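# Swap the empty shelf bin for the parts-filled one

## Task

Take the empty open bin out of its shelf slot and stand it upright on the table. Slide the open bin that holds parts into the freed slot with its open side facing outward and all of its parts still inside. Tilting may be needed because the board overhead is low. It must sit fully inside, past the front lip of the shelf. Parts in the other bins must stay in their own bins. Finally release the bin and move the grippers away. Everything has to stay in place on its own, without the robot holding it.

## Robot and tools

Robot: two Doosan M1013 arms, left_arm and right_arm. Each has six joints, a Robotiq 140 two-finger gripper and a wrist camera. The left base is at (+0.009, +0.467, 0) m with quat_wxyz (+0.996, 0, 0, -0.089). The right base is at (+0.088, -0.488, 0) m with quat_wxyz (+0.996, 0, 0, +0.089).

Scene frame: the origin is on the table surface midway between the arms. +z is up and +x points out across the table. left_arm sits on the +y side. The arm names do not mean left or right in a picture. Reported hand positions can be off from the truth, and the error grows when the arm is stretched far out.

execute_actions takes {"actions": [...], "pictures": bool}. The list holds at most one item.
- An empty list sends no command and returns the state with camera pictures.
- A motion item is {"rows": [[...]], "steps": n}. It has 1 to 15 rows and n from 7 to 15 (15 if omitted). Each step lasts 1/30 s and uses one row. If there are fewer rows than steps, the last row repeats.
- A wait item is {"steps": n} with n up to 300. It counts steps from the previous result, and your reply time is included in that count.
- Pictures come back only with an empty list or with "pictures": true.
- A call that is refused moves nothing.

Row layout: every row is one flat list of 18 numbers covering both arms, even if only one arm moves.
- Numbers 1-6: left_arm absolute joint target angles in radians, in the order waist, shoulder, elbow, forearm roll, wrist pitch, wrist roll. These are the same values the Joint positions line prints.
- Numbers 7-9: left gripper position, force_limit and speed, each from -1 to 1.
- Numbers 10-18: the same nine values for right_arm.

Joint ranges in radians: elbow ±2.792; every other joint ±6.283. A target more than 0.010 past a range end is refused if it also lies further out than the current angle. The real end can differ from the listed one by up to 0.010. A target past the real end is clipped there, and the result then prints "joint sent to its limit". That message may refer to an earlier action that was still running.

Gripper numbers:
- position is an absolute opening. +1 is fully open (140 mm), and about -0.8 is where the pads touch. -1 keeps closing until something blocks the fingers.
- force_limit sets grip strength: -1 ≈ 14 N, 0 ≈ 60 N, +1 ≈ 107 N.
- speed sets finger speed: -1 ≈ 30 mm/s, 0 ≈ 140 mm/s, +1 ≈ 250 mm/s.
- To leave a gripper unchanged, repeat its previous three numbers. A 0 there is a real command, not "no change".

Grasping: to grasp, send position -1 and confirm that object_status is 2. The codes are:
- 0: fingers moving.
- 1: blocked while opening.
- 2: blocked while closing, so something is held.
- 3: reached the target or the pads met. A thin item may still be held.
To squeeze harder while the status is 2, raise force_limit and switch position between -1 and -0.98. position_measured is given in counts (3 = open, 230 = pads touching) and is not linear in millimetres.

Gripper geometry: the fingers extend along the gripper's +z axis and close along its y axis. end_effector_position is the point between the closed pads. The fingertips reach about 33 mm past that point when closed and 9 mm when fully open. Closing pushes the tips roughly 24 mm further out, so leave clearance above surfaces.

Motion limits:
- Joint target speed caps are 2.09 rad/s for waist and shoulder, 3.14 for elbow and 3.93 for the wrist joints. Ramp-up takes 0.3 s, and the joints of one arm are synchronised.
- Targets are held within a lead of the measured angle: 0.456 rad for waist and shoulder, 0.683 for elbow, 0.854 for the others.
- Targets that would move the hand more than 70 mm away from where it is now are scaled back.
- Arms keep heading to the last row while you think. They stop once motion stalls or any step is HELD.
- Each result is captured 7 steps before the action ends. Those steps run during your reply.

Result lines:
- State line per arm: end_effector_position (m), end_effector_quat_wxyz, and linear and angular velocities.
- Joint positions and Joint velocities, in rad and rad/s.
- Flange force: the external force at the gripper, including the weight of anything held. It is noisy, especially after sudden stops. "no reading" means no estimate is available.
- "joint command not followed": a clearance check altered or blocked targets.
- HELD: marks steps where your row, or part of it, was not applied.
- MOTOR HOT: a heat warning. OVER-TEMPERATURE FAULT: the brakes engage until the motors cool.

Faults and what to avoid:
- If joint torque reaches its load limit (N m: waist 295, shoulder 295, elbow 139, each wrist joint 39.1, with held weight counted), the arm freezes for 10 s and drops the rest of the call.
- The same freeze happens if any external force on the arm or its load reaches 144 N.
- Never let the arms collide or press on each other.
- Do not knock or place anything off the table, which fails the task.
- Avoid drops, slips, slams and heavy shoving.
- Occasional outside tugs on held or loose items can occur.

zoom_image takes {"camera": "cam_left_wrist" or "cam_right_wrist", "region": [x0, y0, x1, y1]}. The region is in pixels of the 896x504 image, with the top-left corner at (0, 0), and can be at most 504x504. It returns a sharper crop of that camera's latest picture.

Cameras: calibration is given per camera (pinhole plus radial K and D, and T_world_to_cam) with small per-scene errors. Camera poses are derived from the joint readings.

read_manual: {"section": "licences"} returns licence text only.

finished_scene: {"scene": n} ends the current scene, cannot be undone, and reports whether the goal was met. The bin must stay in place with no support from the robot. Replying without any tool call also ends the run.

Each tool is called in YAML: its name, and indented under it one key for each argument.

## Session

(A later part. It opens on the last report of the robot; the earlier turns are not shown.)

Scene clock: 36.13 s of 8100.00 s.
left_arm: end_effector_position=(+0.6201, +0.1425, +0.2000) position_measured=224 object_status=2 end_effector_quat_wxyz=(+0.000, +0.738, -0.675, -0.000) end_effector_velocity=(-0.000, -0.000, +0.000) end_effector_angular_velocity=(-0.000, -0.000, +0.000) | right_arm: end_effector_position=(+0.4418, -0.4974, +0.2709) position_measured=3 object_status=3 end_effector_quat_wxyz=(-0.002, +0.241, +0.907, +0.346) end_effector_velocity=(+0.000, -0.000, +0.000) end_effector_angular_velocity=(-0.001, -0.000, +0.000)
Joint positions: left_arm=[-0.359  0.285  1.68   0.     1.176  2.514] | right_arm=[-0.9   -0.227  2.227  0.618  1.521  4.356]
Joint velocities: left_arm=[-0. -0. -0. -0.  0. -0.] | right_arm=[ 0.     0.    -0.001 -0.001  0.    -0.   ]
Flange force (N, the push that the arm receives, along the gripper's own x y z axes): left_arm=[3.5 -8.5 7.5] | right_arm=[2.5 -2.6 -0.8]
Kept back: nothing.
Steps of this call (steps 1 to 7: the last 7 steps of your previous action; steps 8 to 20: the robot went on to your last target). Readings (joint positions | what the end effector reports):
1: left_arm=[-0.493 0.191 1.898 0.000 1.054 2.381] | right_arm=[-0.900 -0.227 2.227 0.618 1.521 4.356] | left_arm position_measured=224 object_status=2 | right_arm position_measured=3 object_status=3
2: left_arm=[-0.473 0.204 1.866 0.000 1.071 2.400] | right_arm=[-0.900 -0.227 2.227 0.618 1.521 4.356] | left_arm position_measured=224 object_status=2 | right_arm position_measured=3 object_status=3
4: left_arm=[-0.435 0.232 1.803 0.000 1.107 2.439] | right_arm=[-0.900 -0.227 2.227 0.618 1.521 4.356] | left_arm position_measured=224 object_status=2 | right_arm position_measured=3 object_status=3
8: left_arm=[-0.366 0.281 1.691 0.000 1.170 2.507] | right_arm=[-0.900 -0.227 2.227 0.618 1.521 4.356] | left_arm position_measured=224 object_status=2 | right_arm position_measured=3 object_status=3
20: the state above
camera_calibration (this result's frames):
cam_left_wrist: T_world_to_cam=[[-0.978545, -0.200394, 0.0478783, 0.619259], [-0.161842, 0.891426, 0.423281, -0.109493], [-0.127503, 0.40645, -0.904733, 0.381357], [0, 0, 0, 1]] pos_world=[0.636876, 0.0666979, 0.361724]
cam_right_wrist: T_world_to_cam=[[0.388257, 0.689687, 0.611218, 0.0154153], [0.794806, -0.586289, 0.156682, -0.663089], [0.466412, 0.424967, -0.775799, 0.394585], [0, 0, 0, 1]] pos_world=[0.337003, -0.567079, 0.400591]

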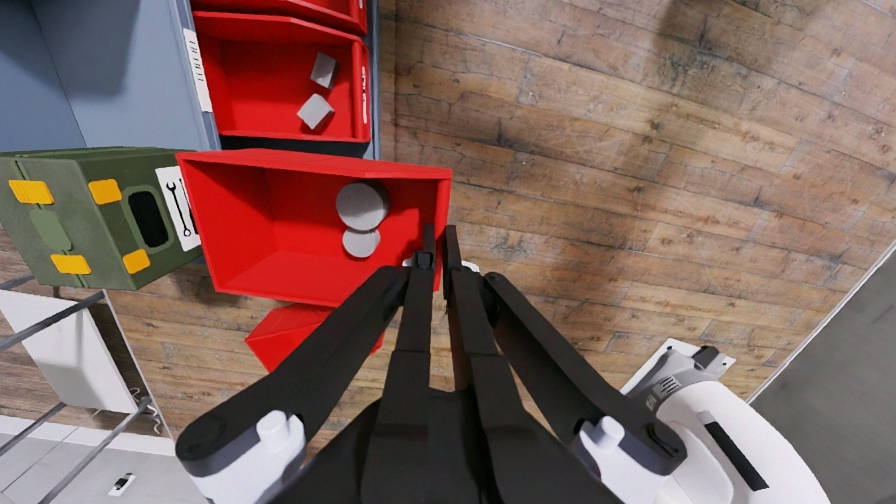

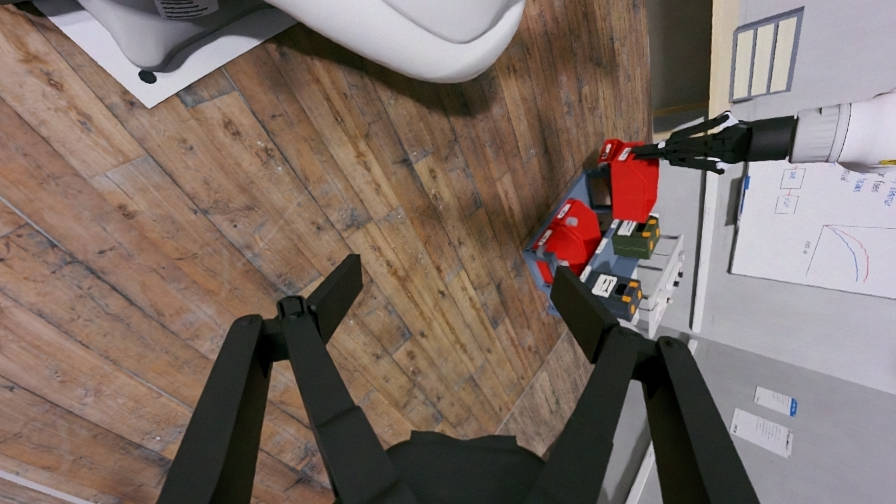

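execute_actions:
  actions:
    - {"rows":[[-0.2825,0.473,1.569,-0.112,1.285,2.632,-1,0.6,-0.5,-0.9,-0.227,2.227,0.618,1.521,4.356,1,0,0]]}

execute_actions:
  actions:
    - {"steps":14}
  pictures: true

zoom_image:
  camera: "cam_right_wrist"
  region: [540, 130, 670, 260]

Scene clock: 36.70 s of 8100.00 s.
left_arm: end_effector_position=(+0.6473, +0.1444, +0.1398) position_measured=224 object_status=2 end_effector_quat_wxyz=(+0.061, +0.735, -0.672, -0.060) end_effector_velocity=(+0.123, +0.023, -0.288) end_effector_angular_velocity=(-0.098, +0.795, +0.015) | right_arm: end_effector_position=(+0.4418, -0.4974, +0.2709) position_measured=3 object_status=3 end_effector_quat_wxyz=(-0.002, +0.241, +0.907, +0.346) end_effector_velocity=(-0.000, -0.000, -0.000) end_effector_angular_velocity=(-0.001, +0.001, +0.000)
Joint positions: left_arm=[-0.298  0.437  1.591 -0.09   1.263  2.609] | right_arm=[-0.9   -0.227  2.227  0.618  1.521  4.356]
Joint velocities: left_arm=[ 0.295  0.708 -0.414 -0.414  0.406  0.436] | right_arm=[-0.    -0.     0.    -0.001 -0.     0.   ]
Flange force (N, the push that the arm receives, along the gripper's own x y z axes): left_arm=[3.5 -17.2 9.2] | right_arm=[3.9 -7.4 -3.6]
Steps of this call (steps 1 to 9: the robot went on to your last target; steps 10 to 17: the first 8 steps of this action). Readings (joint positions | what the end effector reports):
10: left_arm=[-0.359 0.286 1.680 -0.000 1.176 2.514] | right_arm=[-0.900 -0.227 2.227 0.618 1.521 4.356] | left_arm position_measured=224 object_status=2 | right_arm position_measured=3 object_status=3
11: left_arm=[-0.358 0.288 1.678 -0.002 1.178 2.516] | right_arm=[-0.900 -0.227 2.227 0.618 1.521 4.356] | left_arm position_measured=224 object_status=2 | right_arm position_measured=3 object_status=3
13: left_arm=[-0.347 0.316 1.661 -0.018 1.194 2.534] | right_arm=[-0.900 -0.227 2.227 0.618 1.521 4.356] | left_arm position_measured=224 object_status=2 | right_arm position_measured=3 object_status=3
17: the state above

Scene clock: 37.17 s of 8100.00 s.
left_arm: end_effector_position=(+0.6538, +0.1454, +0.1258) position_measured=224 object_status=2 end_effector_quat_wxyz=(+0.077, +0.734, -0.671, -0.073) end_effector_velocity=(-0.000, +0.000, +0.000) end_effector_angular_velocity=(+0.000, -0.000, +0.000) | right_arm: end_effector_position=(+0.4418, -0.4974, +0.2709) position_measured=3 object_status=3 end_effector_quat_wxyz=(-0.002, +0.241, +0.907, +0.346) end_effector_velocity=(+0.000, +0.001, -0.000) end_effector_angular_velocity=(+0.003, -0.000, -0.001)
Joint positions: left_arm=[-0.282  0.473  1.569 -0.112  1.285  2.632] | right_arm=[-0.9   -0.227  2.227  0.618  1.521  4.356]
Joint velocities: left_arm=[-0.    -0.    -0.     0.     0.    -0.001] | right_arm=[-0.     0.     0.001  0.002  0.    -0.   ]
Flange force (N, the push that the arm receives, along the gripper's own x y z axes): left_arm=[5.5 -13.1 5.0] | right_arm=[4.5 -2.1 1.0]
Kept back: nothing.
Steps of this call (steps 1 to 7: the last 7 steps of your previous action; steps 8 to 14: the robot went on to your last target). Readings (joint positions | what the end effector reports):
1: left_arm=[-0.290 0.457 1.580 -0.102 1.275 2.621] | right_arm=[-0.900 -0.227 2.227 0.618 1.521 4.356] | left_arm position_measured=224 object_status=2 | right_arm position_measured=3 object_status=3
2: left_arm=[-0.284 0.468 1.572 -0.109 1.282 2.628] | right_arm=[-0.900 -0.227 2.227 0.618 1.521 4.356] | left_arm position_measured=224 object_status=2 | right_arm position_measured=3 object_status=3
4: left_arm=[-0.282 0.473 1.569 -0.112 1.285 2.632] | right_arm=[-0.900 -0.227 2.227 0.618 1.521 4.356] | left_arm position_measured=224 object_status=2 | right_arm position_measured=3 object_status=3
8: left_arm=[-0.282 0.473 1.569 -0.112 1.285 2.632] | right_arm=[-0.900 -0.227 2.227 0.618 1.521 4.356] | left_arm position_measured=224 object_status=2 | right_arm position_measured=3 object_status=3
14: the state above
camera_calibration (this result's frames):
cam_left_wrist: T_world_to_cam=[[-0.946204, -0.198678, 0.255393, 0.608946], [-0.0713437, 0.897969, 0.434238, -0.136667], [-0.315609, 0.392657, -0.863836, 0.437222], [0, 0, 0, 1]] pos_world=[0.704427, 0.0720286, 0.281513]
cam_right_wrist: T_world_to_cam=[[0.388257, 0.689687, 0.611218, 0.0154153], [0.794806, -0.586289, 0.156682, -0.663089], [0.466412, 0.424967, -0.775798, 0.394585], [0, 0, 0, 1]] pos_world=[0.337003, -0.567079, 0.400591]

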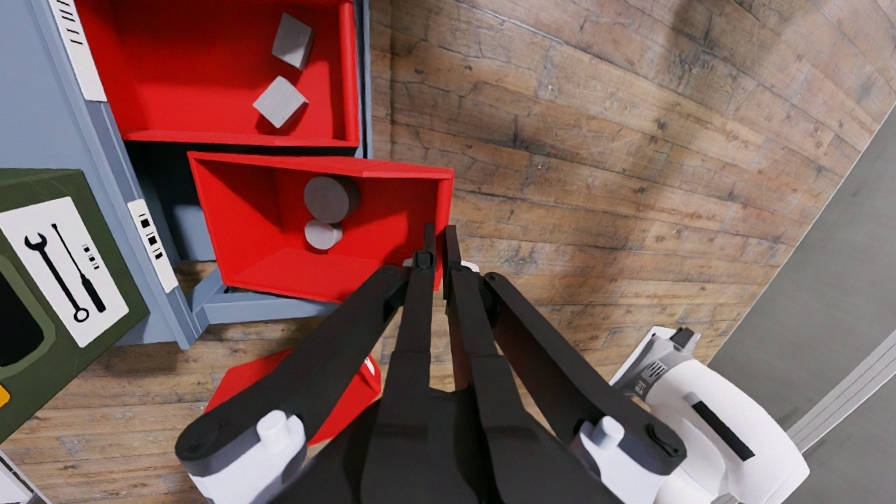

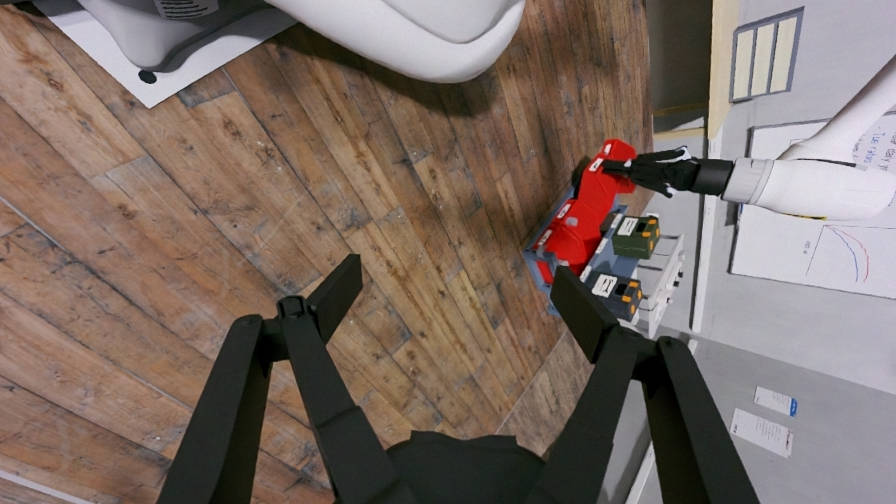

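Region (540, 130, 670, 260) of cam_right_wrist's 896x504 image, scaled by 3.877, with more detail than that image has.

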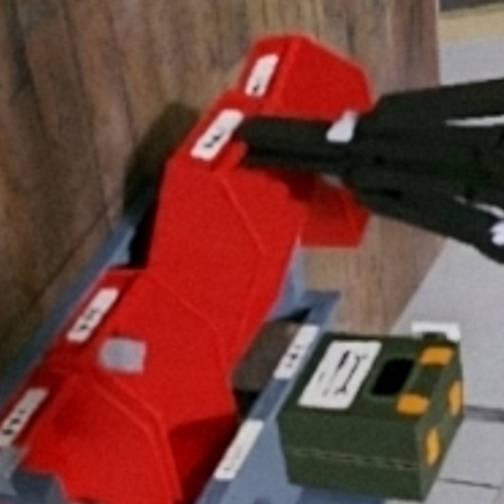

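execute_actions:
  actions:
    - {"rows":[[-0.2795,0.480,1.562,-0.109,1.279,2.634,-1,0.6,-0.5,-0.9,-0.227,2.227,0.618,1.521,4.356,1,0,0],[-0.2795,0.480,1.562,-0.109,1.279,2.634,-1,0.6,-0.5,-0.9,-0.227,2.227,0.618,1.521,4.356,1,0,0],[-0.2764,0.488,1.556,-0.105,1.273,2.636,-1,0.6,-0.5,-0.9,-0.227,2.227,0.618,1.521,4.356,1,0,0],[-0.2764,0.488,1.556,-0.105,1.273,2.636,-1,0.6,-0.5,-0.9,-0.227,2.227,0.618,1.521,4.356,1,0,0],[-0.2734,0.495,1.549,-0.102,1.267,2.638,-1,0.6,-0.5,-0.9,-0.227,2.227,0.618,1.521,4.356,1,0,0],[-0.2734,0.495,1.549,-0.102,1.267,2.638,-1,0.6,-0.5,-0.9,-0.227,2.227,0.618,1.521,4.356,1,0,0],[-0.2704,0.5025,1.542,-0.099,1.261,2.64,-1,0.6,-0.5,-0.9,-0.227,2.227,0.618,1.521,4.356,1,0,0],[-0.2704,0.5025,1.542,-0.099,1.261,2.64,-1,0.6,-0.5,-0.9,-0.227,2.227,0.618,1.521,4.356,1,0,0],[-0.2673,0.51,1.5355,-0.0955,1.2545,2.6425,-1,0.6,-0.5,-0.9,-0.227,2.227,0.618,1.521,4.356,1,0,0]]}

execute_actions:
  actions:
    - {"steps":10}
  pictures: true

Scene clock: 38.03 s of 8100.00 s.
left_arm: end_effector_position=(+0.6752, +0.1471, +0.1160) position_measured=224 object_status=2 end_effector_quat_wxyz=(+0.070, +0.735, -0.671, -0.066) end_effector_velocity=(+0.136, +0.004, -0.041) end_effector_angular_velocity=(-0.010, -0.149, -0.003) | right_arm: end_effector_position=(+0.4418, -0.4974, +0.2709) position_measured=3 object_status=3 end_effector_quat_wxyz=(-0.002, +0.241, +0.907, +0.346) end_effector_velocity=(+0.001, -0.000, -0.000) end_effector_angular_velocity=(-0.000, -0.001, -0.001)
Joint positions: left_arm=[-0.272  0.498  1.547 -0.101  1.265  2.639] | right_arm=[-0.9   -0.227  2.227  0.618  1.521  4.356]
Joint velocities: left_arm=[ 0.056  0.135 -0.152  0.064 -0.119  0.041] | right_arm=[ 0.     0.    -0.     0.001 -0.001 -0.   ]
Flange force (N, the push that the arm receives, along the gripper's own x y z axes): left_arm=[-1.1 -3.8 -0.7] | right_arm=[1.3 -2.3 0.6]
Steps of this call (steps 1 to 18: the robot went on to your last target; steps 19 to 26: the first 8 steps of this action). Readings (joint positions | what the end effector reports):
19: left_arm=[-0.282 0.473 1.569 -0.112 1.285 2.632] | right_arm=[-0.900 -0.227 2.227 0.618 1.521 4.356] | left_arm position_measured=224 object_status=2 | right_arm position_measured=3 object_status=3
20: left_arm=[-0.282 0.475 1.567 -0.112 1.284 2.633] | right_arm=[-0.900 -0.227 2.227 0.618 1.521 4.356] | left_arm position_measured=224 object_status=2 | right_arm position_measured=3 object_status=3
22: left_arm=[-0.279 0.483 1.560 -0.108 1.277 2.635] | right_arm=[-0.900 -0.227 2.227 0.618 1.521 4.356] | left_arm position_measured=224 object_status=2 | right_arm position_measured=3 object_status=3
26: the state above

Scene clock: 38.37 s of 8100.00 s.
left_arm: end_effector_position=(+0.6862, +0.1481, +0.1110) position_measured=224 object_status=2 end_effector_quat_wxyz=(+0.066, +0.735, -0.672, -0.062) end_effector_velocity=(+0.000, -0.001, +0.000) end_effector_angular_velocity=(-0.001, -0.000, +0.000) | right_arm: end_effector_position=(+0.4418, -0.4974, +0.2709) position_measured=3 object_status=3 end_effector_quat_wxyz=(-0.002, +0.241, +0.907, +0.346) end_effector_velocity=(+0.000, -0.001, +0.000) end_effector_angular_velocity=(-0.002, +0.000, +0.000)
Joint positions: left_arm=[-0.267  0.51   1.535 -0.095  1.255  2.642] | right_arm=[-0.9   -0.227  2.227  0.618  1.521  4.356]
Joint velocities: left_arm=[-0.     0.    -0.001 -0.001 -0.    -0.   ] | right_arm=[-0.     0.    -0.001 -0.001 -0.     0.   ]
Flange force (N, the push that the arm receives, along the gripper's own x y z axes): left_arm=[4.6 -10.2 1.2] | right_arm=[4.3 -1.2 0.6]
Kept back: nothing.
Steps of this call (steps 1 to 7: the last 7 steps of your previous action; steps 8 to 10: the robot went on to your last target). Readings (joint positions | what the end effector reports):
1: left_arm=[-0.271 0.502 1.543 -0.099 1.262 2.640] | right_arm=[-0.900 -0.227 2.227 0.618 1.521 4.356] | left_arm position_measured=224 object_status=2 | right_arm position_measured=3 object_status=3
2: left_arm=[-0.269 0.505 1.540 -0.098 1.259 2.641] | right_arm=[-0.900 -0.227 2.227 0.618 1.521 4.356] | left_arm position_measured=224 object_status=2 | right_arm position_measured=3 object_status=3
4: left_arm=[-0.267 0.510 1.536 -0.096 1.255 2.642] | right_arm=[-0.900 -0.227 2.227 0.618 1.521 4.356] | left_arm position_measured=224 object_status=2 | right_arm position_measured=3 object_status=3
8: left_arm=[-0.267 0.510 1.535 -0.095 1.255 2.642] | right_arm=[-0.900 -0.227 2.227 0.618 1.521 4.356] | left_arm position_measured=224 object_status=2 | right_arm position_measured=3 object_status=3
10: the state above
camera_calibration (this result's frames):
cam_left_wrist: T_world_to_cam=[[-0.953643, -0.199012, 0.225743, 0.652316], [-0.0849135, 0.897586, 0.432584, -0.120837], [-0.288713, 0.393362, -0.872875, 0.415969], [0, 0, 0, 1]] pos_world=[0.731912, 0.0746538, 0.268105]
cam_right_wrist: T_world_to_cam=[[0.388261, 0.689686, 0.611218, 0.0154133], [0.794805, -0.586291, 0.15668, -0.663089], [0.466411, 0.424966, -0.775799, 0.394585], [0, 0, 0, 1]] pos_world=[0.337003, -0.567079, 0.400591]

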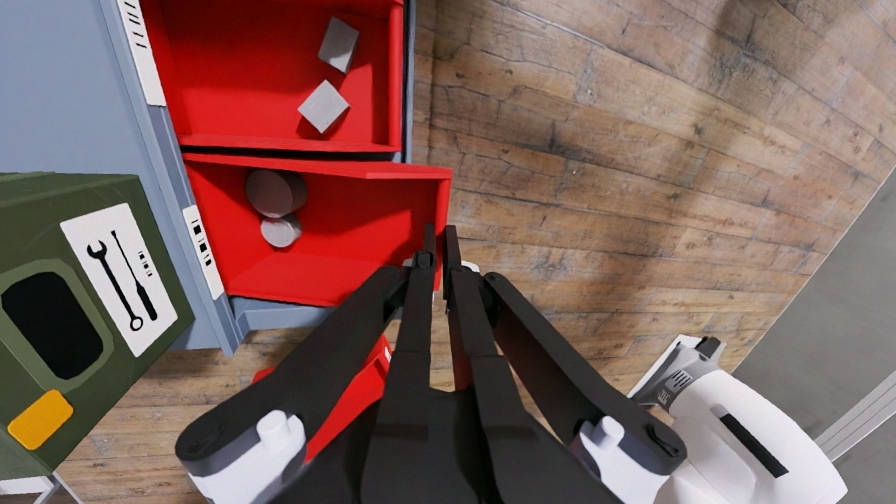

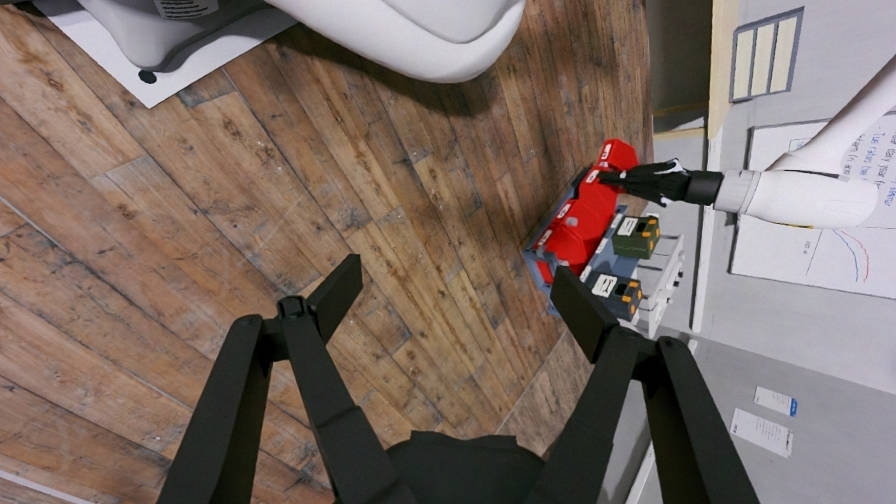

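execute_actions:
  actions:
    - {"rows":[[-0.2643,0.5174,1.529,-0.092,1.2484,2.6446,-1,0.6,-0.5,-0.9,-0.227,2.227,0.618,1.521,4.356,1,0,0],[-0.2643,0.5174,1.529,-0.092,1.2484,2.6446,-1,0.6,-0.5,-0.9,-0.227,2.227,0.618,1.521,4.356,1,0,0],[-0.2613,0.5247,1.522,-0.089,1.2423,2.6467,-1,0.6,-0.5,-0.9,-0.227,2.227,0.618,1.521,4.356,1,0,0],[-0.2613,0.5247,1.522,-0.089,1.2423,2.6467,-1,0.6,-0.5,-0.9,-0.227,2.227,0.618,1.521,4.356,1,0,0],[-0.2582,0.532,1.5155,-0.0857,1.2363,2.6488,-1,0.6,-0.5,-0.9,-0.227,2.227,0.618,1.521,4.356,1,0,0],[-0.2582,0.532,1.5155,-0.0857,1.2363,2.6488,-1,0.6,-0.5,-0.9,-0.227,2.227,0.618,1.521,4.356,1,0,0],[-0.2552,0.5394,1.509,-0.0824,1.23,2.651,-1,0.6,-0.5,-0.9,-0.227,2.227,0.618,1.521,4.356,1,0,0],[-0.2552,0.5394,1.509,-0.0824,1.23,2.651,-1,0.6,-0.5,-0.9,-0.227,2.227,0.618,1.521,4.356,1,0,0],[-0.2522,0.5468,1.5021,-0.0791,1.2241,2.653,-1,0.6,-0.5,-0.9,-0.227,2.227,0.618,1.521,4.356,1,0,0]]}

execute_actions:
  actions:
    - {"steps":10}
  pictures: true

Scene clock: 39.30 s of 8100.00 s.
left_arm: end_effector_position=(+0.7075, +0.1505, +0.1010) position_measured=224 object_status=2 end_effector_quat_wxyz=(+0.059, +0.736, -0.673, -0.054) end_effector_velocity=(+0.131, +0.011, -0.047) end_effector_angular_velocity=(+0.001, -0.146, -0.014) | right_arm: end_effector_position=(+0.4418, -0.4974, +0.2709) position_measured=3 object_status=3 end_effector_quat_wxyz=(-0.002, +0.241, +0.907, +0.346) end_effector_velocity=(+0.001, -0.000, +0.000) end_effector_angular_velocity=(-0.000, -0.003, -0.002)
Joint positions: left_arm=[-0.257  0.535  1.513 -0.085  1.234  2.65 ] | right_arm=[-0.9   -0.227  2.227  0.618  1.521  4.356]
Joint velocities: left_arm=[ 0.055  0.134 -0.141  0.072 -0.123  0.045] | right_arm=[-0.    -0.    -0.001  0.002 -0.002 -0.   ]
Flange force (N, the push that the arm receives, along the gripper's own x y z axes): left_arm=[3.2 -4.9 0.0] | right_arm=[4.5 -0.8 1.1]
Steps of this call (steps 1 to 20: the robot went on to your last target; steps 21 to 28: the first 8 steps of this action). Readings (joint positions | what the end effector reports):
21: left_arm=[-0.267 0.510 1.535 -0.095 1.254 2.643] | right_arm=[-0.900 -0.227 2.227 0.618 1.521 4.356] | left_arm position_measured=224 object_status=2 | right_arm position_measured=3 object_status=3
22: left_arm=[-0.266 0.512 1.533 -0.095 1.253 2.643] | right_arm=[-0.900 -0.227 2.227 0.618 1.521 4.356] | left_arm position_measured=224 object_status=2 | right_arm position_measured=3 object_status=3
24: left_arm=[-0.263 0.520 1.527 -0.091 1.246 2.645] | right_arm=[-0.900 -0.227 2.227 0.618 1.521 4.356] | left_arm position_measured=224 object_status=2 | right_arm position_measured=3 object_status=3
28: the state above

Scene clock: 39.63 s of 8100.00 s.
left_arm: end_effector_position=(+0.7181, +0.1518, +0.0960) position_measured=225 object_status=2 end_effector_quat_wxyz=(+0.055, +0.736, -0.673, -0.051) end_effector_velocity=(-0.000, -0.000, -0.001) end_effector_angular_velocity=(+0.001, +0.001, -0.001) | right_arm: end_effector_position=(+0.4418, -0.4974, +0.2709) position_measured=3 object_status=3 end_effector_quat_wxyz=(-0.002, +0.241, +0.907, +0.346) end_effector_velocity=(+0.000, +0.000, +0.001) end_effector_angular_velocity=(+0.002, -0.000, +0.000)
Joint positions: left_arm=[-0.252  0.547  1.502 -0.079  1.224  2.653] | right_arm=[-0.9   -0.227  2.227  0.618  1.521  4.356]
Joint velocities: left_arm=[-0.001  0.002 -0.     0.001  0.    -0.   ] | right_arm=[-0.     0.    -0.001  0.001  0.002  0.   ]
Flange force (N, the push that the arm receives, along the gripper's own x y z axes): left_arm=[4.0 -8.0 1.4] | right_arm=[7.8 -2.5 -0.2]
Kept back: nothing.
Steps of this call (steps 1 to 7: the last 7 steps of your previous action; steps 8 to 10: the robot went on to your last target). Readings (joint positions | what the end effector reports):
1: left_arm=[-0.256 0.539 1.510 -0.083 1.230 2.651] | right_arm=[-0.900 -0.227 2.227 0.618 1.521 4.356] | left_arm position_measured=224 object_status=2 | right_arm position_measured=3 object_status=3
2: left_arm=[-0.254 0.542 1.507 -0.081 1.228 2.652] | right_arm=[-0.900 -0.227 2.227 0.618 1.521 4.356] | left_arm position_measured=225 object_status=2 | right_arm position_measured=3 object_status=3
4: left_arm=[-0.252 0.547 1.502 -0.079 1.224 2.653] | right_arm=[-0.900 -0.227 2.227 0.618 1.521 4.356] | left_arm position_measured=225 object_status=2 | right_arm position_measured=3 object_status=3
8: left_arm=[-0.252 0.547 1.502 -0.079 1.224 2.653] | right_arm=[-0.900 -0.227 2.227 0.618 1.521 4.356] | left_arm position_measured=225 object_status=2 | right_arm position_measured=3 object_status=3
10: the state above
camera_calibration (this result's frames):
cam_left_wrist: T_world_to_cam=[[-0.960287, -0.198865, 0.195706, 0.694542], [-0.0979966, 0.897129, 0.430762, -0.105348], [-0.261237, 0.394477, -0.88099, 0.391608], [0, 0, 0, 1]] pos_world=[0.758939, 0.0781505, 0.254456]
cam_right_wrist: T_world_to_cam=[[0.388261, 0.689686, 0.611218, 0.0154129], [0.794804, -0.586291, 0.156679, -0.663089], [0.466411, 0.424966, -0.775799, 0.394585], [0, 0, 0, 1]] pos_world=[0.337003, -0.567079, 0.400591]

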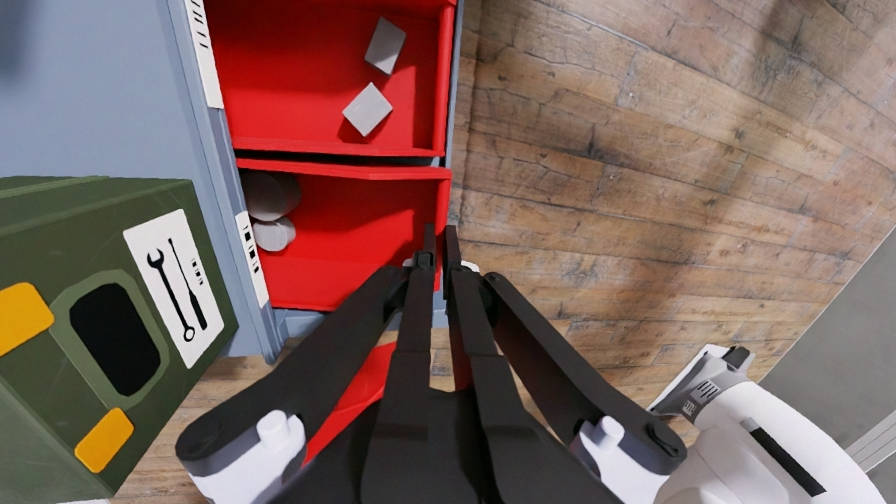

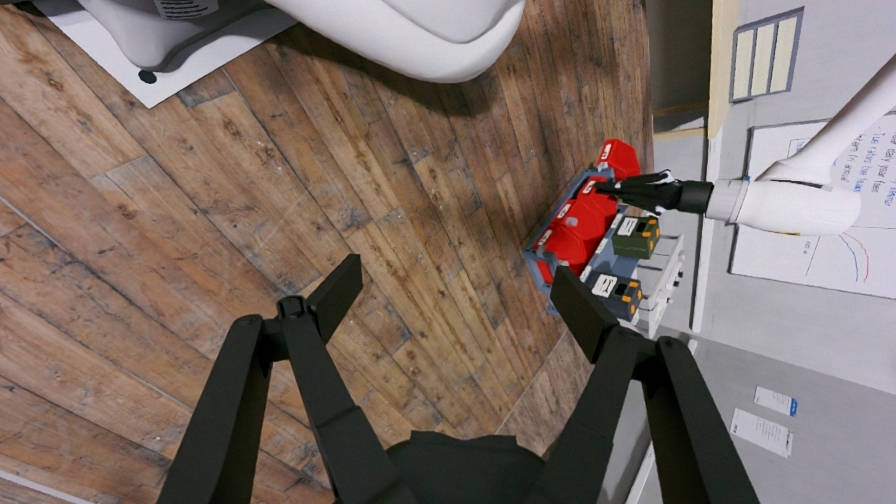

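execute_actions:
  actions:
    - {"rows":[[-0.2592,0.5371,1.5272,-0.0633,1.1824,2.64,-1,0.6,-0.5,-0.9,-0.227,2.227,0.618,1.521,4.356,1,0,0],[-0.2592,0.5371,1.5272,-0.0633,1.1824,2.64,-1,0.6,-0.5,-0.9,-0.227,2.227,0.618,1.521,4.356,1,0,0],[-0.2592,0.5371,1.5272,-0.0633,1.1824,2.64,-1,0.6,-0.5,-0.9,-0.227,2.227,0.618,1.521,4.356,1,0,0],[-0.2592,0.5371,1.5272,-0.0633,1.1824,2.64,-1,0.6,-0.5,-0.9,-0.227,2.227,0.618,1.521,4.356,1,0,0],[-0.2661,0.5274,1.5523,-0.0475,1.1408,2.6266,-1,0.6,-0.5,-0.9,-0.227,2.227,0.618,1.521,4.356,1,0,0],[-0.2661,0.5274,1.5523,-0.0475,1.1408,2.6266,-1,0.6,-0.5,-0.9,-0.227,2.227,0.618,1.521,4.356,1,0,0],[-0.2661,0.5274,1.5523,-0.0475,1.1408,2.6266,-1,0.6,-0.5,-0.9,-0.227,2.227,0.618,1.521,4.356,1,0,0],[-0.2661,0.5274,1.5523,-0.0475,1.1408,2.6266,-1,0.6,-0.5,-0.9,-0.227,2.227,0.618,1.521,4.356,1,0,0],[-0.2731,0.5177,1.5773,-0.0316,1.099,2.6134,-1,0.6,-0.5,-0.9,-0.227,2.227,0.618,1.521,4.356,1,0,0]]}

execute_actions:
  actions:
    - {"steps":10}
  pictures: true

zoom_image:
  camera: "cam_right_wrist"
  region: [540, 140, 660, 260]

Scene clock: 40.47 s of 8100.00 s.
left_arm: end_effector_position=(+0.7169, +0.1519, +0.0852) position_measured=225 object_status=2 end_effector_quat_wxyz=(+0.033, +0.738, -0.673, -0.032) end_effector_velocity=(-0.015, -0.001, -0.038) end_effector_angular_velocity=(+0.024, -0.168, -0.003) | right_arm: end_effector_position=(+0.4418, -0.4974, +0.2709) position_measured=3 object_status=3 end_effector_quat_wxyz=(-0.002, +0.241, +0.907, +0.346) end_effector_velocity=(-0.001, +0.001, -0.001) end_effector_angular_velocity=(+0.003, +0.003, +0.001)
Joint positions: left_arm=[-0.265  0.528  1.55  -0.049  1.145  2.628] | right_arm=[-0.9   -0.227  2.227  0.618  1.521  4.356]
Joint velocities: left_arm=[-0.048 -0.061  0.166  0.093 -0.25  -0.079] | right_arm=[-0.     0.     0.002 -0.     0.002  0.   ]
Flange force (N, the push that the arm receives, along the gripper's own x y z axes): left_arm=[4.6 -7.9 -1.2] | right_arm=[4.3 -6.2 -0.2]
Steps of this call (steps 1 to 17: the robot went on to your last target; steps 18 to 25: the first 8 steps of this action). Readings (joint positions | what the end effector reports):
18: left_arm=[-0.252 0.547 1.502 -0.079 1.224 2.653] | right_arm=[-0.900 -0.227 2.227 0.618 1.521 4.356] | left_arm position_measured=225 object_status=2 | right_arm position_measured=3 object_status=3
19: left_arm=[-0.253 0.545 1.505 -0.077 1.218 2.652] | right_arm=[-0.900 -0.227 2.227 0.618 1.521 4.356] | left_arm position_measured=225 object_status=2 | right_arm position_measured=3 object_status=3
21: left_arm=[-0.258 0.538 1.525 -0.065 1.187 2.642] | right_arm=[-0.900 -0.227 2.227 0.618 1.521 4.356] | left_arm position_measured=225 object_status=2 | right_arm position_measured=3 object_status=3
25: the state above

Scene clock: 40.80 s of 8100.00 s.
left_arm: end_effector_position=(+0.7161, +0.1518, +0.0795) position_measured=225 object_status=2 end_effector_quat_wxyz=(+0.021, +0.738, -0.674, -0.021) end_effector_velocity=(-0.001, +0.000, -0.001) end_effector_angular_velocity=(+0.000, +0.003, +0.000) | right_arm: end_effector_position=(+0.4418, -0.4974, +0.2709) position_measured=3 object_status=3 end_effector_quat_wxyz=(-0.002, +0.241, +0.907, +0.346) end_effector_velocity=(+0.000, -0.000, +0.000) end_effector_angular_velocity=(-0.000, -0.001, -0.000)
Joint positions: left_arm=[-0.273  0.518  1.577 -0.032  1.099  2.613] | right_arm=[-0.9   -0.227  2.227  0.618  1.521  4.356]
Joint velocities: left_arm=[ 0.     0.001  0.001 -0.001  0.     0.   ] | right_arm=[ 0.    -0.    -0.001  0.001  0.    -0.   ]
Flange force (N, the push that the arm receives, along the gripper's own x y z axes): left_arm=[4.2 -7.3 2.3] | right_arm=[1.1 -6.5 -1.8]
Kept back: nothing.
Steps of this call (steps 1 to 7: the last 7 steps of your previous action; steps 8 to 10: the robot went on to your last target). Readings (joint positions | what the end effector reports):
1: left_arm=[-0.266 0.527 1.552 -0.048 1.141 2.627] | right_arm=[-0.900 -0.227 2.227 0.618 1.521 4.356] | left_arm position_measured=225 object_status=2 | right_arm position_measured=3 object_status=3
2: left_arm=[-0.267 0.526 1.556 -0.045 1.135 2.625] | right_arm=[-0.900 -0.227 2.227 0.618 1.521 4.356] | left_arm position_measured=225 object_status=2 | right_arm position_measured=3 object_status=3
4: left_arm=[-0.272 0.519 1.575 -0.033 1.103 2.615] | right_arm=[-0.900 -0.227 2.227 0.618 1.521 4.356] | left_arm position_measured=225 object_status=2 | right_arm position_measured=3 object_status=3
8: left_arm=[-0.273 0.518 1.577 -0.032 1.099 2.613] | right_arm=[-0.900 -0.227 2.227 0.618 1.521 4.356] | left_arm position_measured=225 object_status=2 | right_arm position_measured=3 object_status=3
10: the state above
camera_calibration (this result's frames):
cam_left_wrist: T_world_to_cam=[[-0.973568, -0.202196, 0.106215, 0.712977], [-0.138386, 0.892183, 0.429952, -0.0686608], [-0.181698, 0.403889, -0.896582, 0.319383], [0, 0, 0, 1]] pos_world=[0.742661, 0.0764241, 0.240145]
cam_right_wrist: T_world_to_cam=[[0.388261, 0.689686, 0.611218, 0.0154131], [0.794805, -0.586291, 0.156679, -0.663089], [0.466411, 0.424966, -0.775799, 0.394585], [0, 0, 0, 1]] pos_world=[0.337003, -0.567079, 0.400591]

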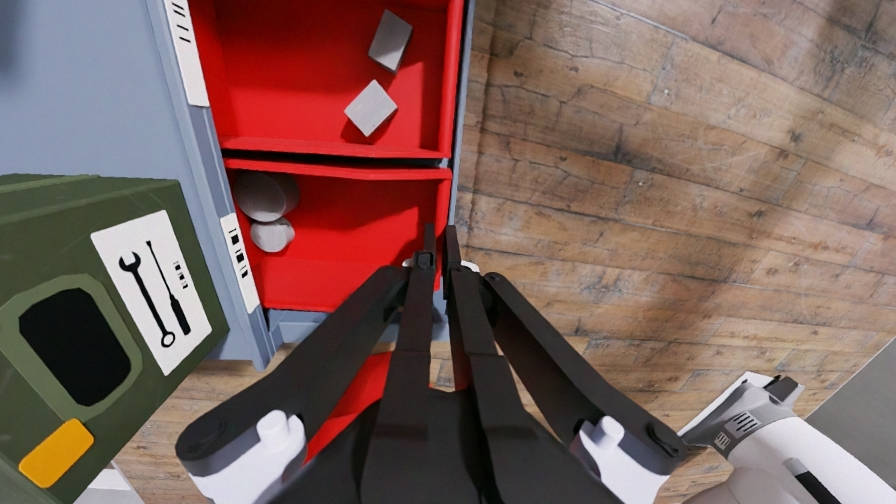

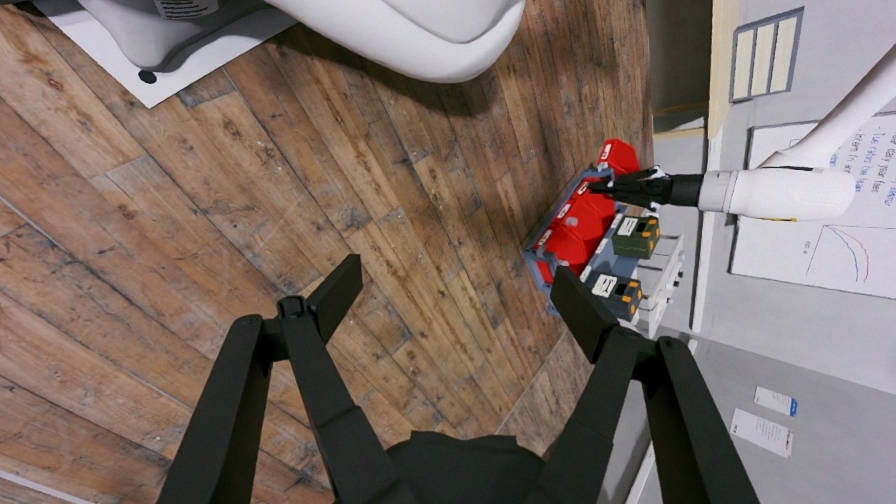

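Region (540, 140, 660, 260) of cam_right_wrist's 896x504 image, scaled by 4.200, with more detail than that image has.

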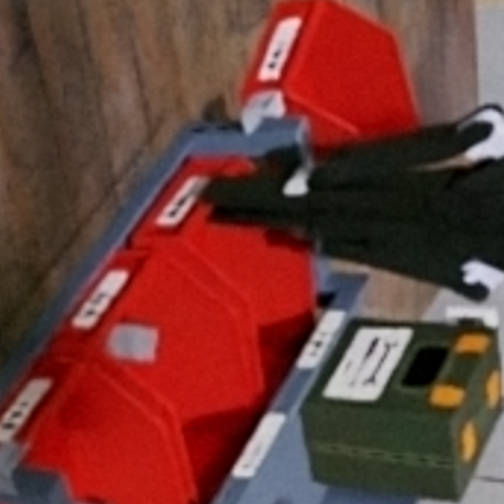

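Nearly seated. Release and withdraw.

execute_actions:
  actions:
    - {"rows":[[-0.2731,0.5205,1.5773,-0.0316,1.096,2.6134,-1,0.6,-0.5,-0.9,-0.227,2.227,0.618,1.521,4.356,1,0,0],[-0.2731,0.5205,1.5773,-0.0316,1.096,2.6134,-1,0.6,-0.5,-0.9,-0.227,2.227,0.618,1.521,4.356,1,0,0],[-0.2731,0.5205,1.5773,-0.0316,1.096,2.6134,-0.55,0.6,0,-0.9,-0.227,2.227,0.618,1.521,4.356,1,0,0]],"steps":10}

execute_actions:
  actions:
    - {"rows":[[-0.287,0.47,1.6,0,1.07,2.587,-0.55,0.6,0,-0.9,-0.227,2.227,0.618,1.521,4.356,1,0,0]],"steps":8}

execute_actions:
  actions:
    - {"rows":[[-0.366,0.2255,1.6624,0,1.2537,2.5,-0.55,0.6,0,-0.9,-0.227,2.227,0.618,1.521,4.356,1,0,0]]}

execute_actions:
  actions:
    - {"steps":14}
  pictures: true

zoom_image:
  camera: "cam_left_wrist"
  region: [200, 20, 440, 260]

Scene clock: 41.43 s of 8100.00 s.
left_arm: end_effector_position=(+0.7168, +0.1515, +0.0776) position_measured=225 object_status=0 end_effector_quat_wxyz=(+0.021, +0.738, -0.674, -0.021) end_effector_velocity=(-0.002, +0.001, -0.022) end_effector_angular_velocity=(+0.010, +0.020, -0.000) | right_arm: end_effector_position=(+0.4418, -0.4974, +0.2709) position_measured=3 object_status=3 end_effector_quat_wxyz=(-0.002, +0.241, +0.907, +0.346) end_effector_velocity=(+0.000, +0.000, -0.000) end_effector_angular_velocity=(+0.000, +0.000, -0.001)
Joint positions: left_arm=[-0.273  0.52   1.577 -0.032  1.096  2.613] | right_arm=[-0.9   -0.227  2.227  0.618  1.521  4.356]
Joint velocities: left_arm=[-0.     0.025  0.005  0.    -0.008 -0.   ] | right_arm=[ 0.     0.     0.001  0.    -0.001  0.   ]
Flange force (N, the push that the arm receives, along the gripper's own x y z axes): left_arm=[4.4 -10.4 7.5] | right_arm=[4.1 -3.3 -0.1]
Steps of this call (steps 1 to 16: the robot went on to your last target; steps 17 to 19: the first 3 steps of this action). Readings (joint positions | what the end effector reports):
17: left_arm=[-0.273 0.518 1.577 -0.032 1.099 2.613] | right_arm=[-0.900 -0.227 2.227 0.618 1.521 4.356] | left_arm position_measured=225 object_status=2 | right_arm position_measured=3 object_status=3
18: left_arm=[-0.273 0.519 1.577 -0.032 1.098 2.613] | right_arm=[-0.900 -0.227 2.227 0.618 1.521 4.356] | left_arm position_measured=225 object_status=2 | right_arm position_measured=3 object_status=3
19: the state above

Scene clock: 41.70 s of 8100.00 s.
left_arm: end_effector_position=(+0.7168, +0.1515, +0.0773) position_measured=199 object_status=0 end_effector_quat_wxyz=(+0.021, +0.738, -0.674, -0.021) end_effector_velocity=(+0.001, -0.001, +0.003) end_effector_angular_velocity=(-0.004, -0.006, +0.008) | right_arm: end_effector_position=(+0.4418, -0.4974, +0.2709) position_measured=3 object_status=3 end_effector_quat_wxyz=(-0.002, +0.241, +0.907, +0.346) end_effector_velocity=(+0.001, -0.001, +0.000) end_effector_angular_velocity=(-0.001, -0.001, -0.001)
Joint positions: left_arm=[-0.273  0.52   1.577 -0.032  1.096  2.613] | right_arm=[-0.9   -0.227  2.227  0.618  1.521  4.356]
Joint velocities: left_arm=[ 0.    -0.004  0.    -0.002 -0.004 -0.006] | right_arm=[ 0.     0.    -0.001  0.    -0.001  0.   ]
Flange force (N, the push that the arm receives, along the gripper's own x y z axes): left_arm=[5.9 -11.2 5.3] | right_arm=[4.2 -7.9 -2.7]
Steps of this call (steps 1 to 7: the last 7 steps of your previous action; step 8: the first step of this action). Readings (joint positions | what the end effector reports):
8: the state above

Scene clock: 42.20 s of 8100.00 s.
left_arm: end_effector_position=(+0.6585, +0.1463, +0.1832) position_measured=199 object_status=3 end_effector_quat_wxyz=(-0.000, +0.739, -0.674, +0.001) end_effector_velocity=(-0.327, -0.004, +0.413) end_effector_angular_velocity=(+0.001, +0.001, +0.021) | right_arm: end_effector_position=(+0.4418, -0.4974, +0.2709) position_measured=3 object_status=3 end_effector_quat_wxyz=(-0.002, +0.241, +0.907, +0.346) end_effector_velocity=(+0.000, +0.000, +0.000) end_effector_angular_velocity=(+0.001, -0.001, -0.000)
Joint positions: left_arm=[-0.328  0.344  1.632  0.     1.164  2.542] | right_arm=[-0.9   -0.227  2.227  0.618  1.521  4.356]
Joint velocities: left_arm=[-0.225 -0.696  0.175  0.001  0.522 -0.247] | right_arm=[ 0.     0.    -0.001  0.001  0.    -0.   ]
Flange force (N, the push that the arm receives, along the gripper's own x y z axes): left_arm=[7.2 -8.8 2.0] | right_arm=[2.8 -3.7 -0.1]
Steps of this call (steps 1 to 7: the last 7 steps of your previous action; steps 8 to 15: the first 8 steps of this action). Readings (joint positions | what the end effector reports):
8: left_arm=[-0.287 0.470 1.600 -0.000 1.070 2.587] | right_arm=[-0.900 -0.227 2.227 0.618 1.521 4.356] | left_arm position_measured=199 object_status=3 | right_arm position_measured=3 object_status=3
9: left_arm=[-0.288 0.467 1.601 -0.000 1.071 2.586] | right_arm=[-0.900 -0.227 2.227 0.618 1.521 4.356] | left_arm position_measured=199 object_status=3 | right_arm position_measured=3 object_status=3
11: left_arm=[-0.297 0.440 1.608 -0.000 1.093 2.576] | right_arm=[-0.900 -0.227 2.227 0.618 1.521 4.356] | left_arm position_measured=199 object_status=3 | right_arm position_measured=3 object_status=3
15: the state above

Scene clock: 42.67 s of 8100.00 s.
left_arm: end_effector_position=(+0.6000, +0.1494, +0.2497) position_measured=199 object_status=3 end_effector_quat_wxyz=(+0.000, +0.740, -0.672, -0.000) end_effector_velocity=(-0.001, -0.000, -0.000) end_effector_angular_velocity=(-0.002, +0.002, +0.000) | right_arm: end_effector_position=(+0.4418, -0.4974, +0.2709) position_measured=3 object_status=3 end_effector_quat_wxyz=(-0.002, +0.241, +0.907, +0.346) end_effector_velocity=(-0.000, +0.000, -0.000) end_effector_angular_velocity=(+0.001, +0.000, +0.000)
Joint positions: left_arm=[-0.366  0.226  1.663  0.     1.254  2.5  ] | right_arm=[-0.9   -0.227  2.227  0.618  1.521  4.356]
Joint velocities: left_arm=[-0.    -0.     0.001 -0.002  0.001  0.   ] | right_arm=[-0.  0.  0.  0.  0. -0.]
Flange force (N, the push that the arm receives, along the gripper's own x y z axes): left_arm=[6.0 -8.7 2.6] | right_arm=[1.1 -11.9 -5.3]
Kept back: nothing.
Steps of this call (steps 1 to 7: the last 7 steps of your previous action; steps 8 to 14: the robot went on to your last target). Readings (joint positions | what the end effector reports):
1: left_arm=[-0.335 0.320 1.638 0.000 1.182 2.534] | right_arm=[-0.900 -0.227 2.227 0.618 1.521 4.356] | left_arm position_measured=199 object_status=3 | right_arm position_measured=3 object_status=3
2: left_arm=[-0.343 0.297 1.644 0.000 1.200 2.525] | right_arm=[-0.900 -0.227 2.227 0.618 1.521 4.356] | left_arm position_measured=199 object_status=3 | right_arm position_measured=3 object_status=3
4: left_arm=[-0.358 0.251 1.656 0.000 1.234 2.509] | right_arm=[-0.900 -0.227 2.227 0.618 1.521 4.356] | left_arm position_measured=199 object_status=3 | right_arm position_measured=3 object_status=3
8: left_arm=[-0.366 0.226 1.663 0.000 1.254 2.500] | right_arm=[-0.900 -0.227 2.227 0.618 1.521 4.356] | left_arm position_measured=199 object_status=3 | right_arm position_measured=3 object_status=3
14: the state above
camera_calibration (this result's frames):
cam_left_wrist: T_world_to_cam=[[-0.977019, -0.207667, 0.0480487, 0.598766], [-0.168369, 0.890117, 0.423491, -0.135876], [-0.130714, 0.405669, -0.904625, 0.423027], [0, 0, 0, 1]] pos_world=[0.617424, 0.0736805, 0.411453]
cam_right_wrist: T_world_to_cam=[[0.388261, 0.689686, 0.611218, 0.0154131], [0.794805, -0.586291, 0.15668, -0.663089], [0.466411, 0.424966, -0.775799, 0.394585], [0, 0, 0, 1]] pos_world=[0.337003, -0.567079, 0.400591]

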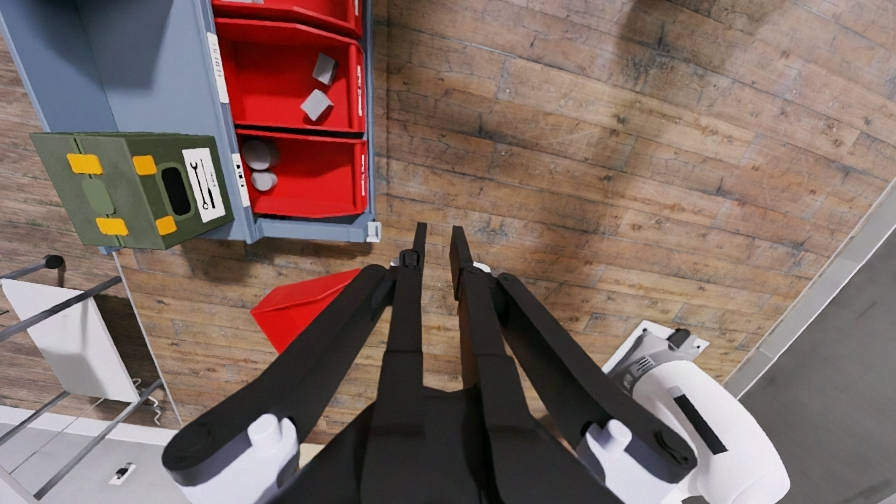

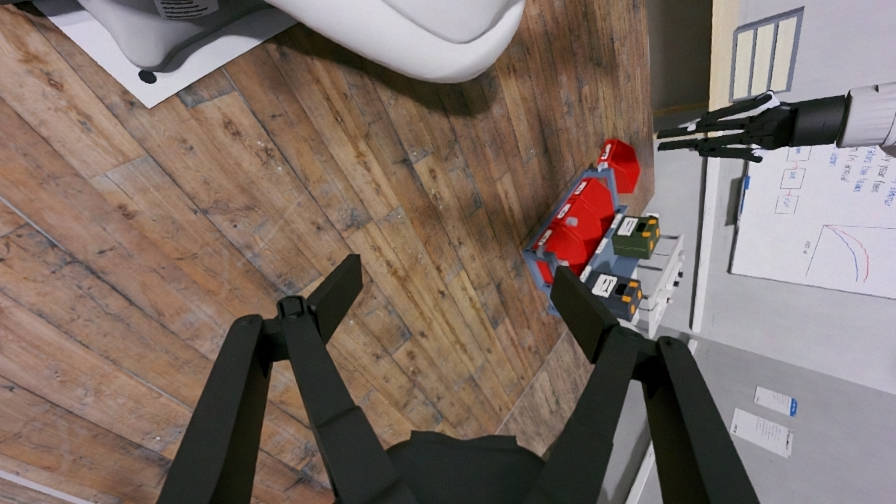

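Region (200, 20, 440, 260) of cam_left_wrist's 896x504 image, scaled by 2.100, with more detail than that image has.

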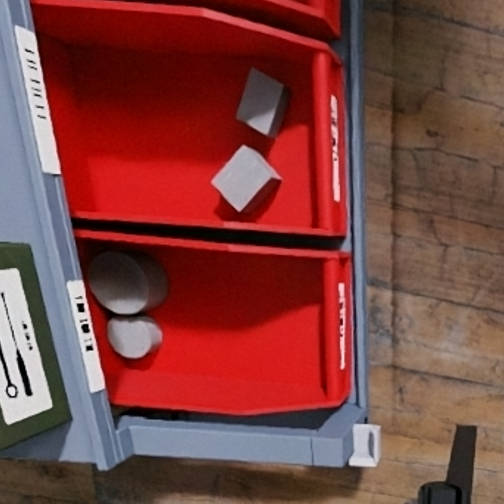

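finished_scene:
  scene: 1

The scene is finished: the task was done.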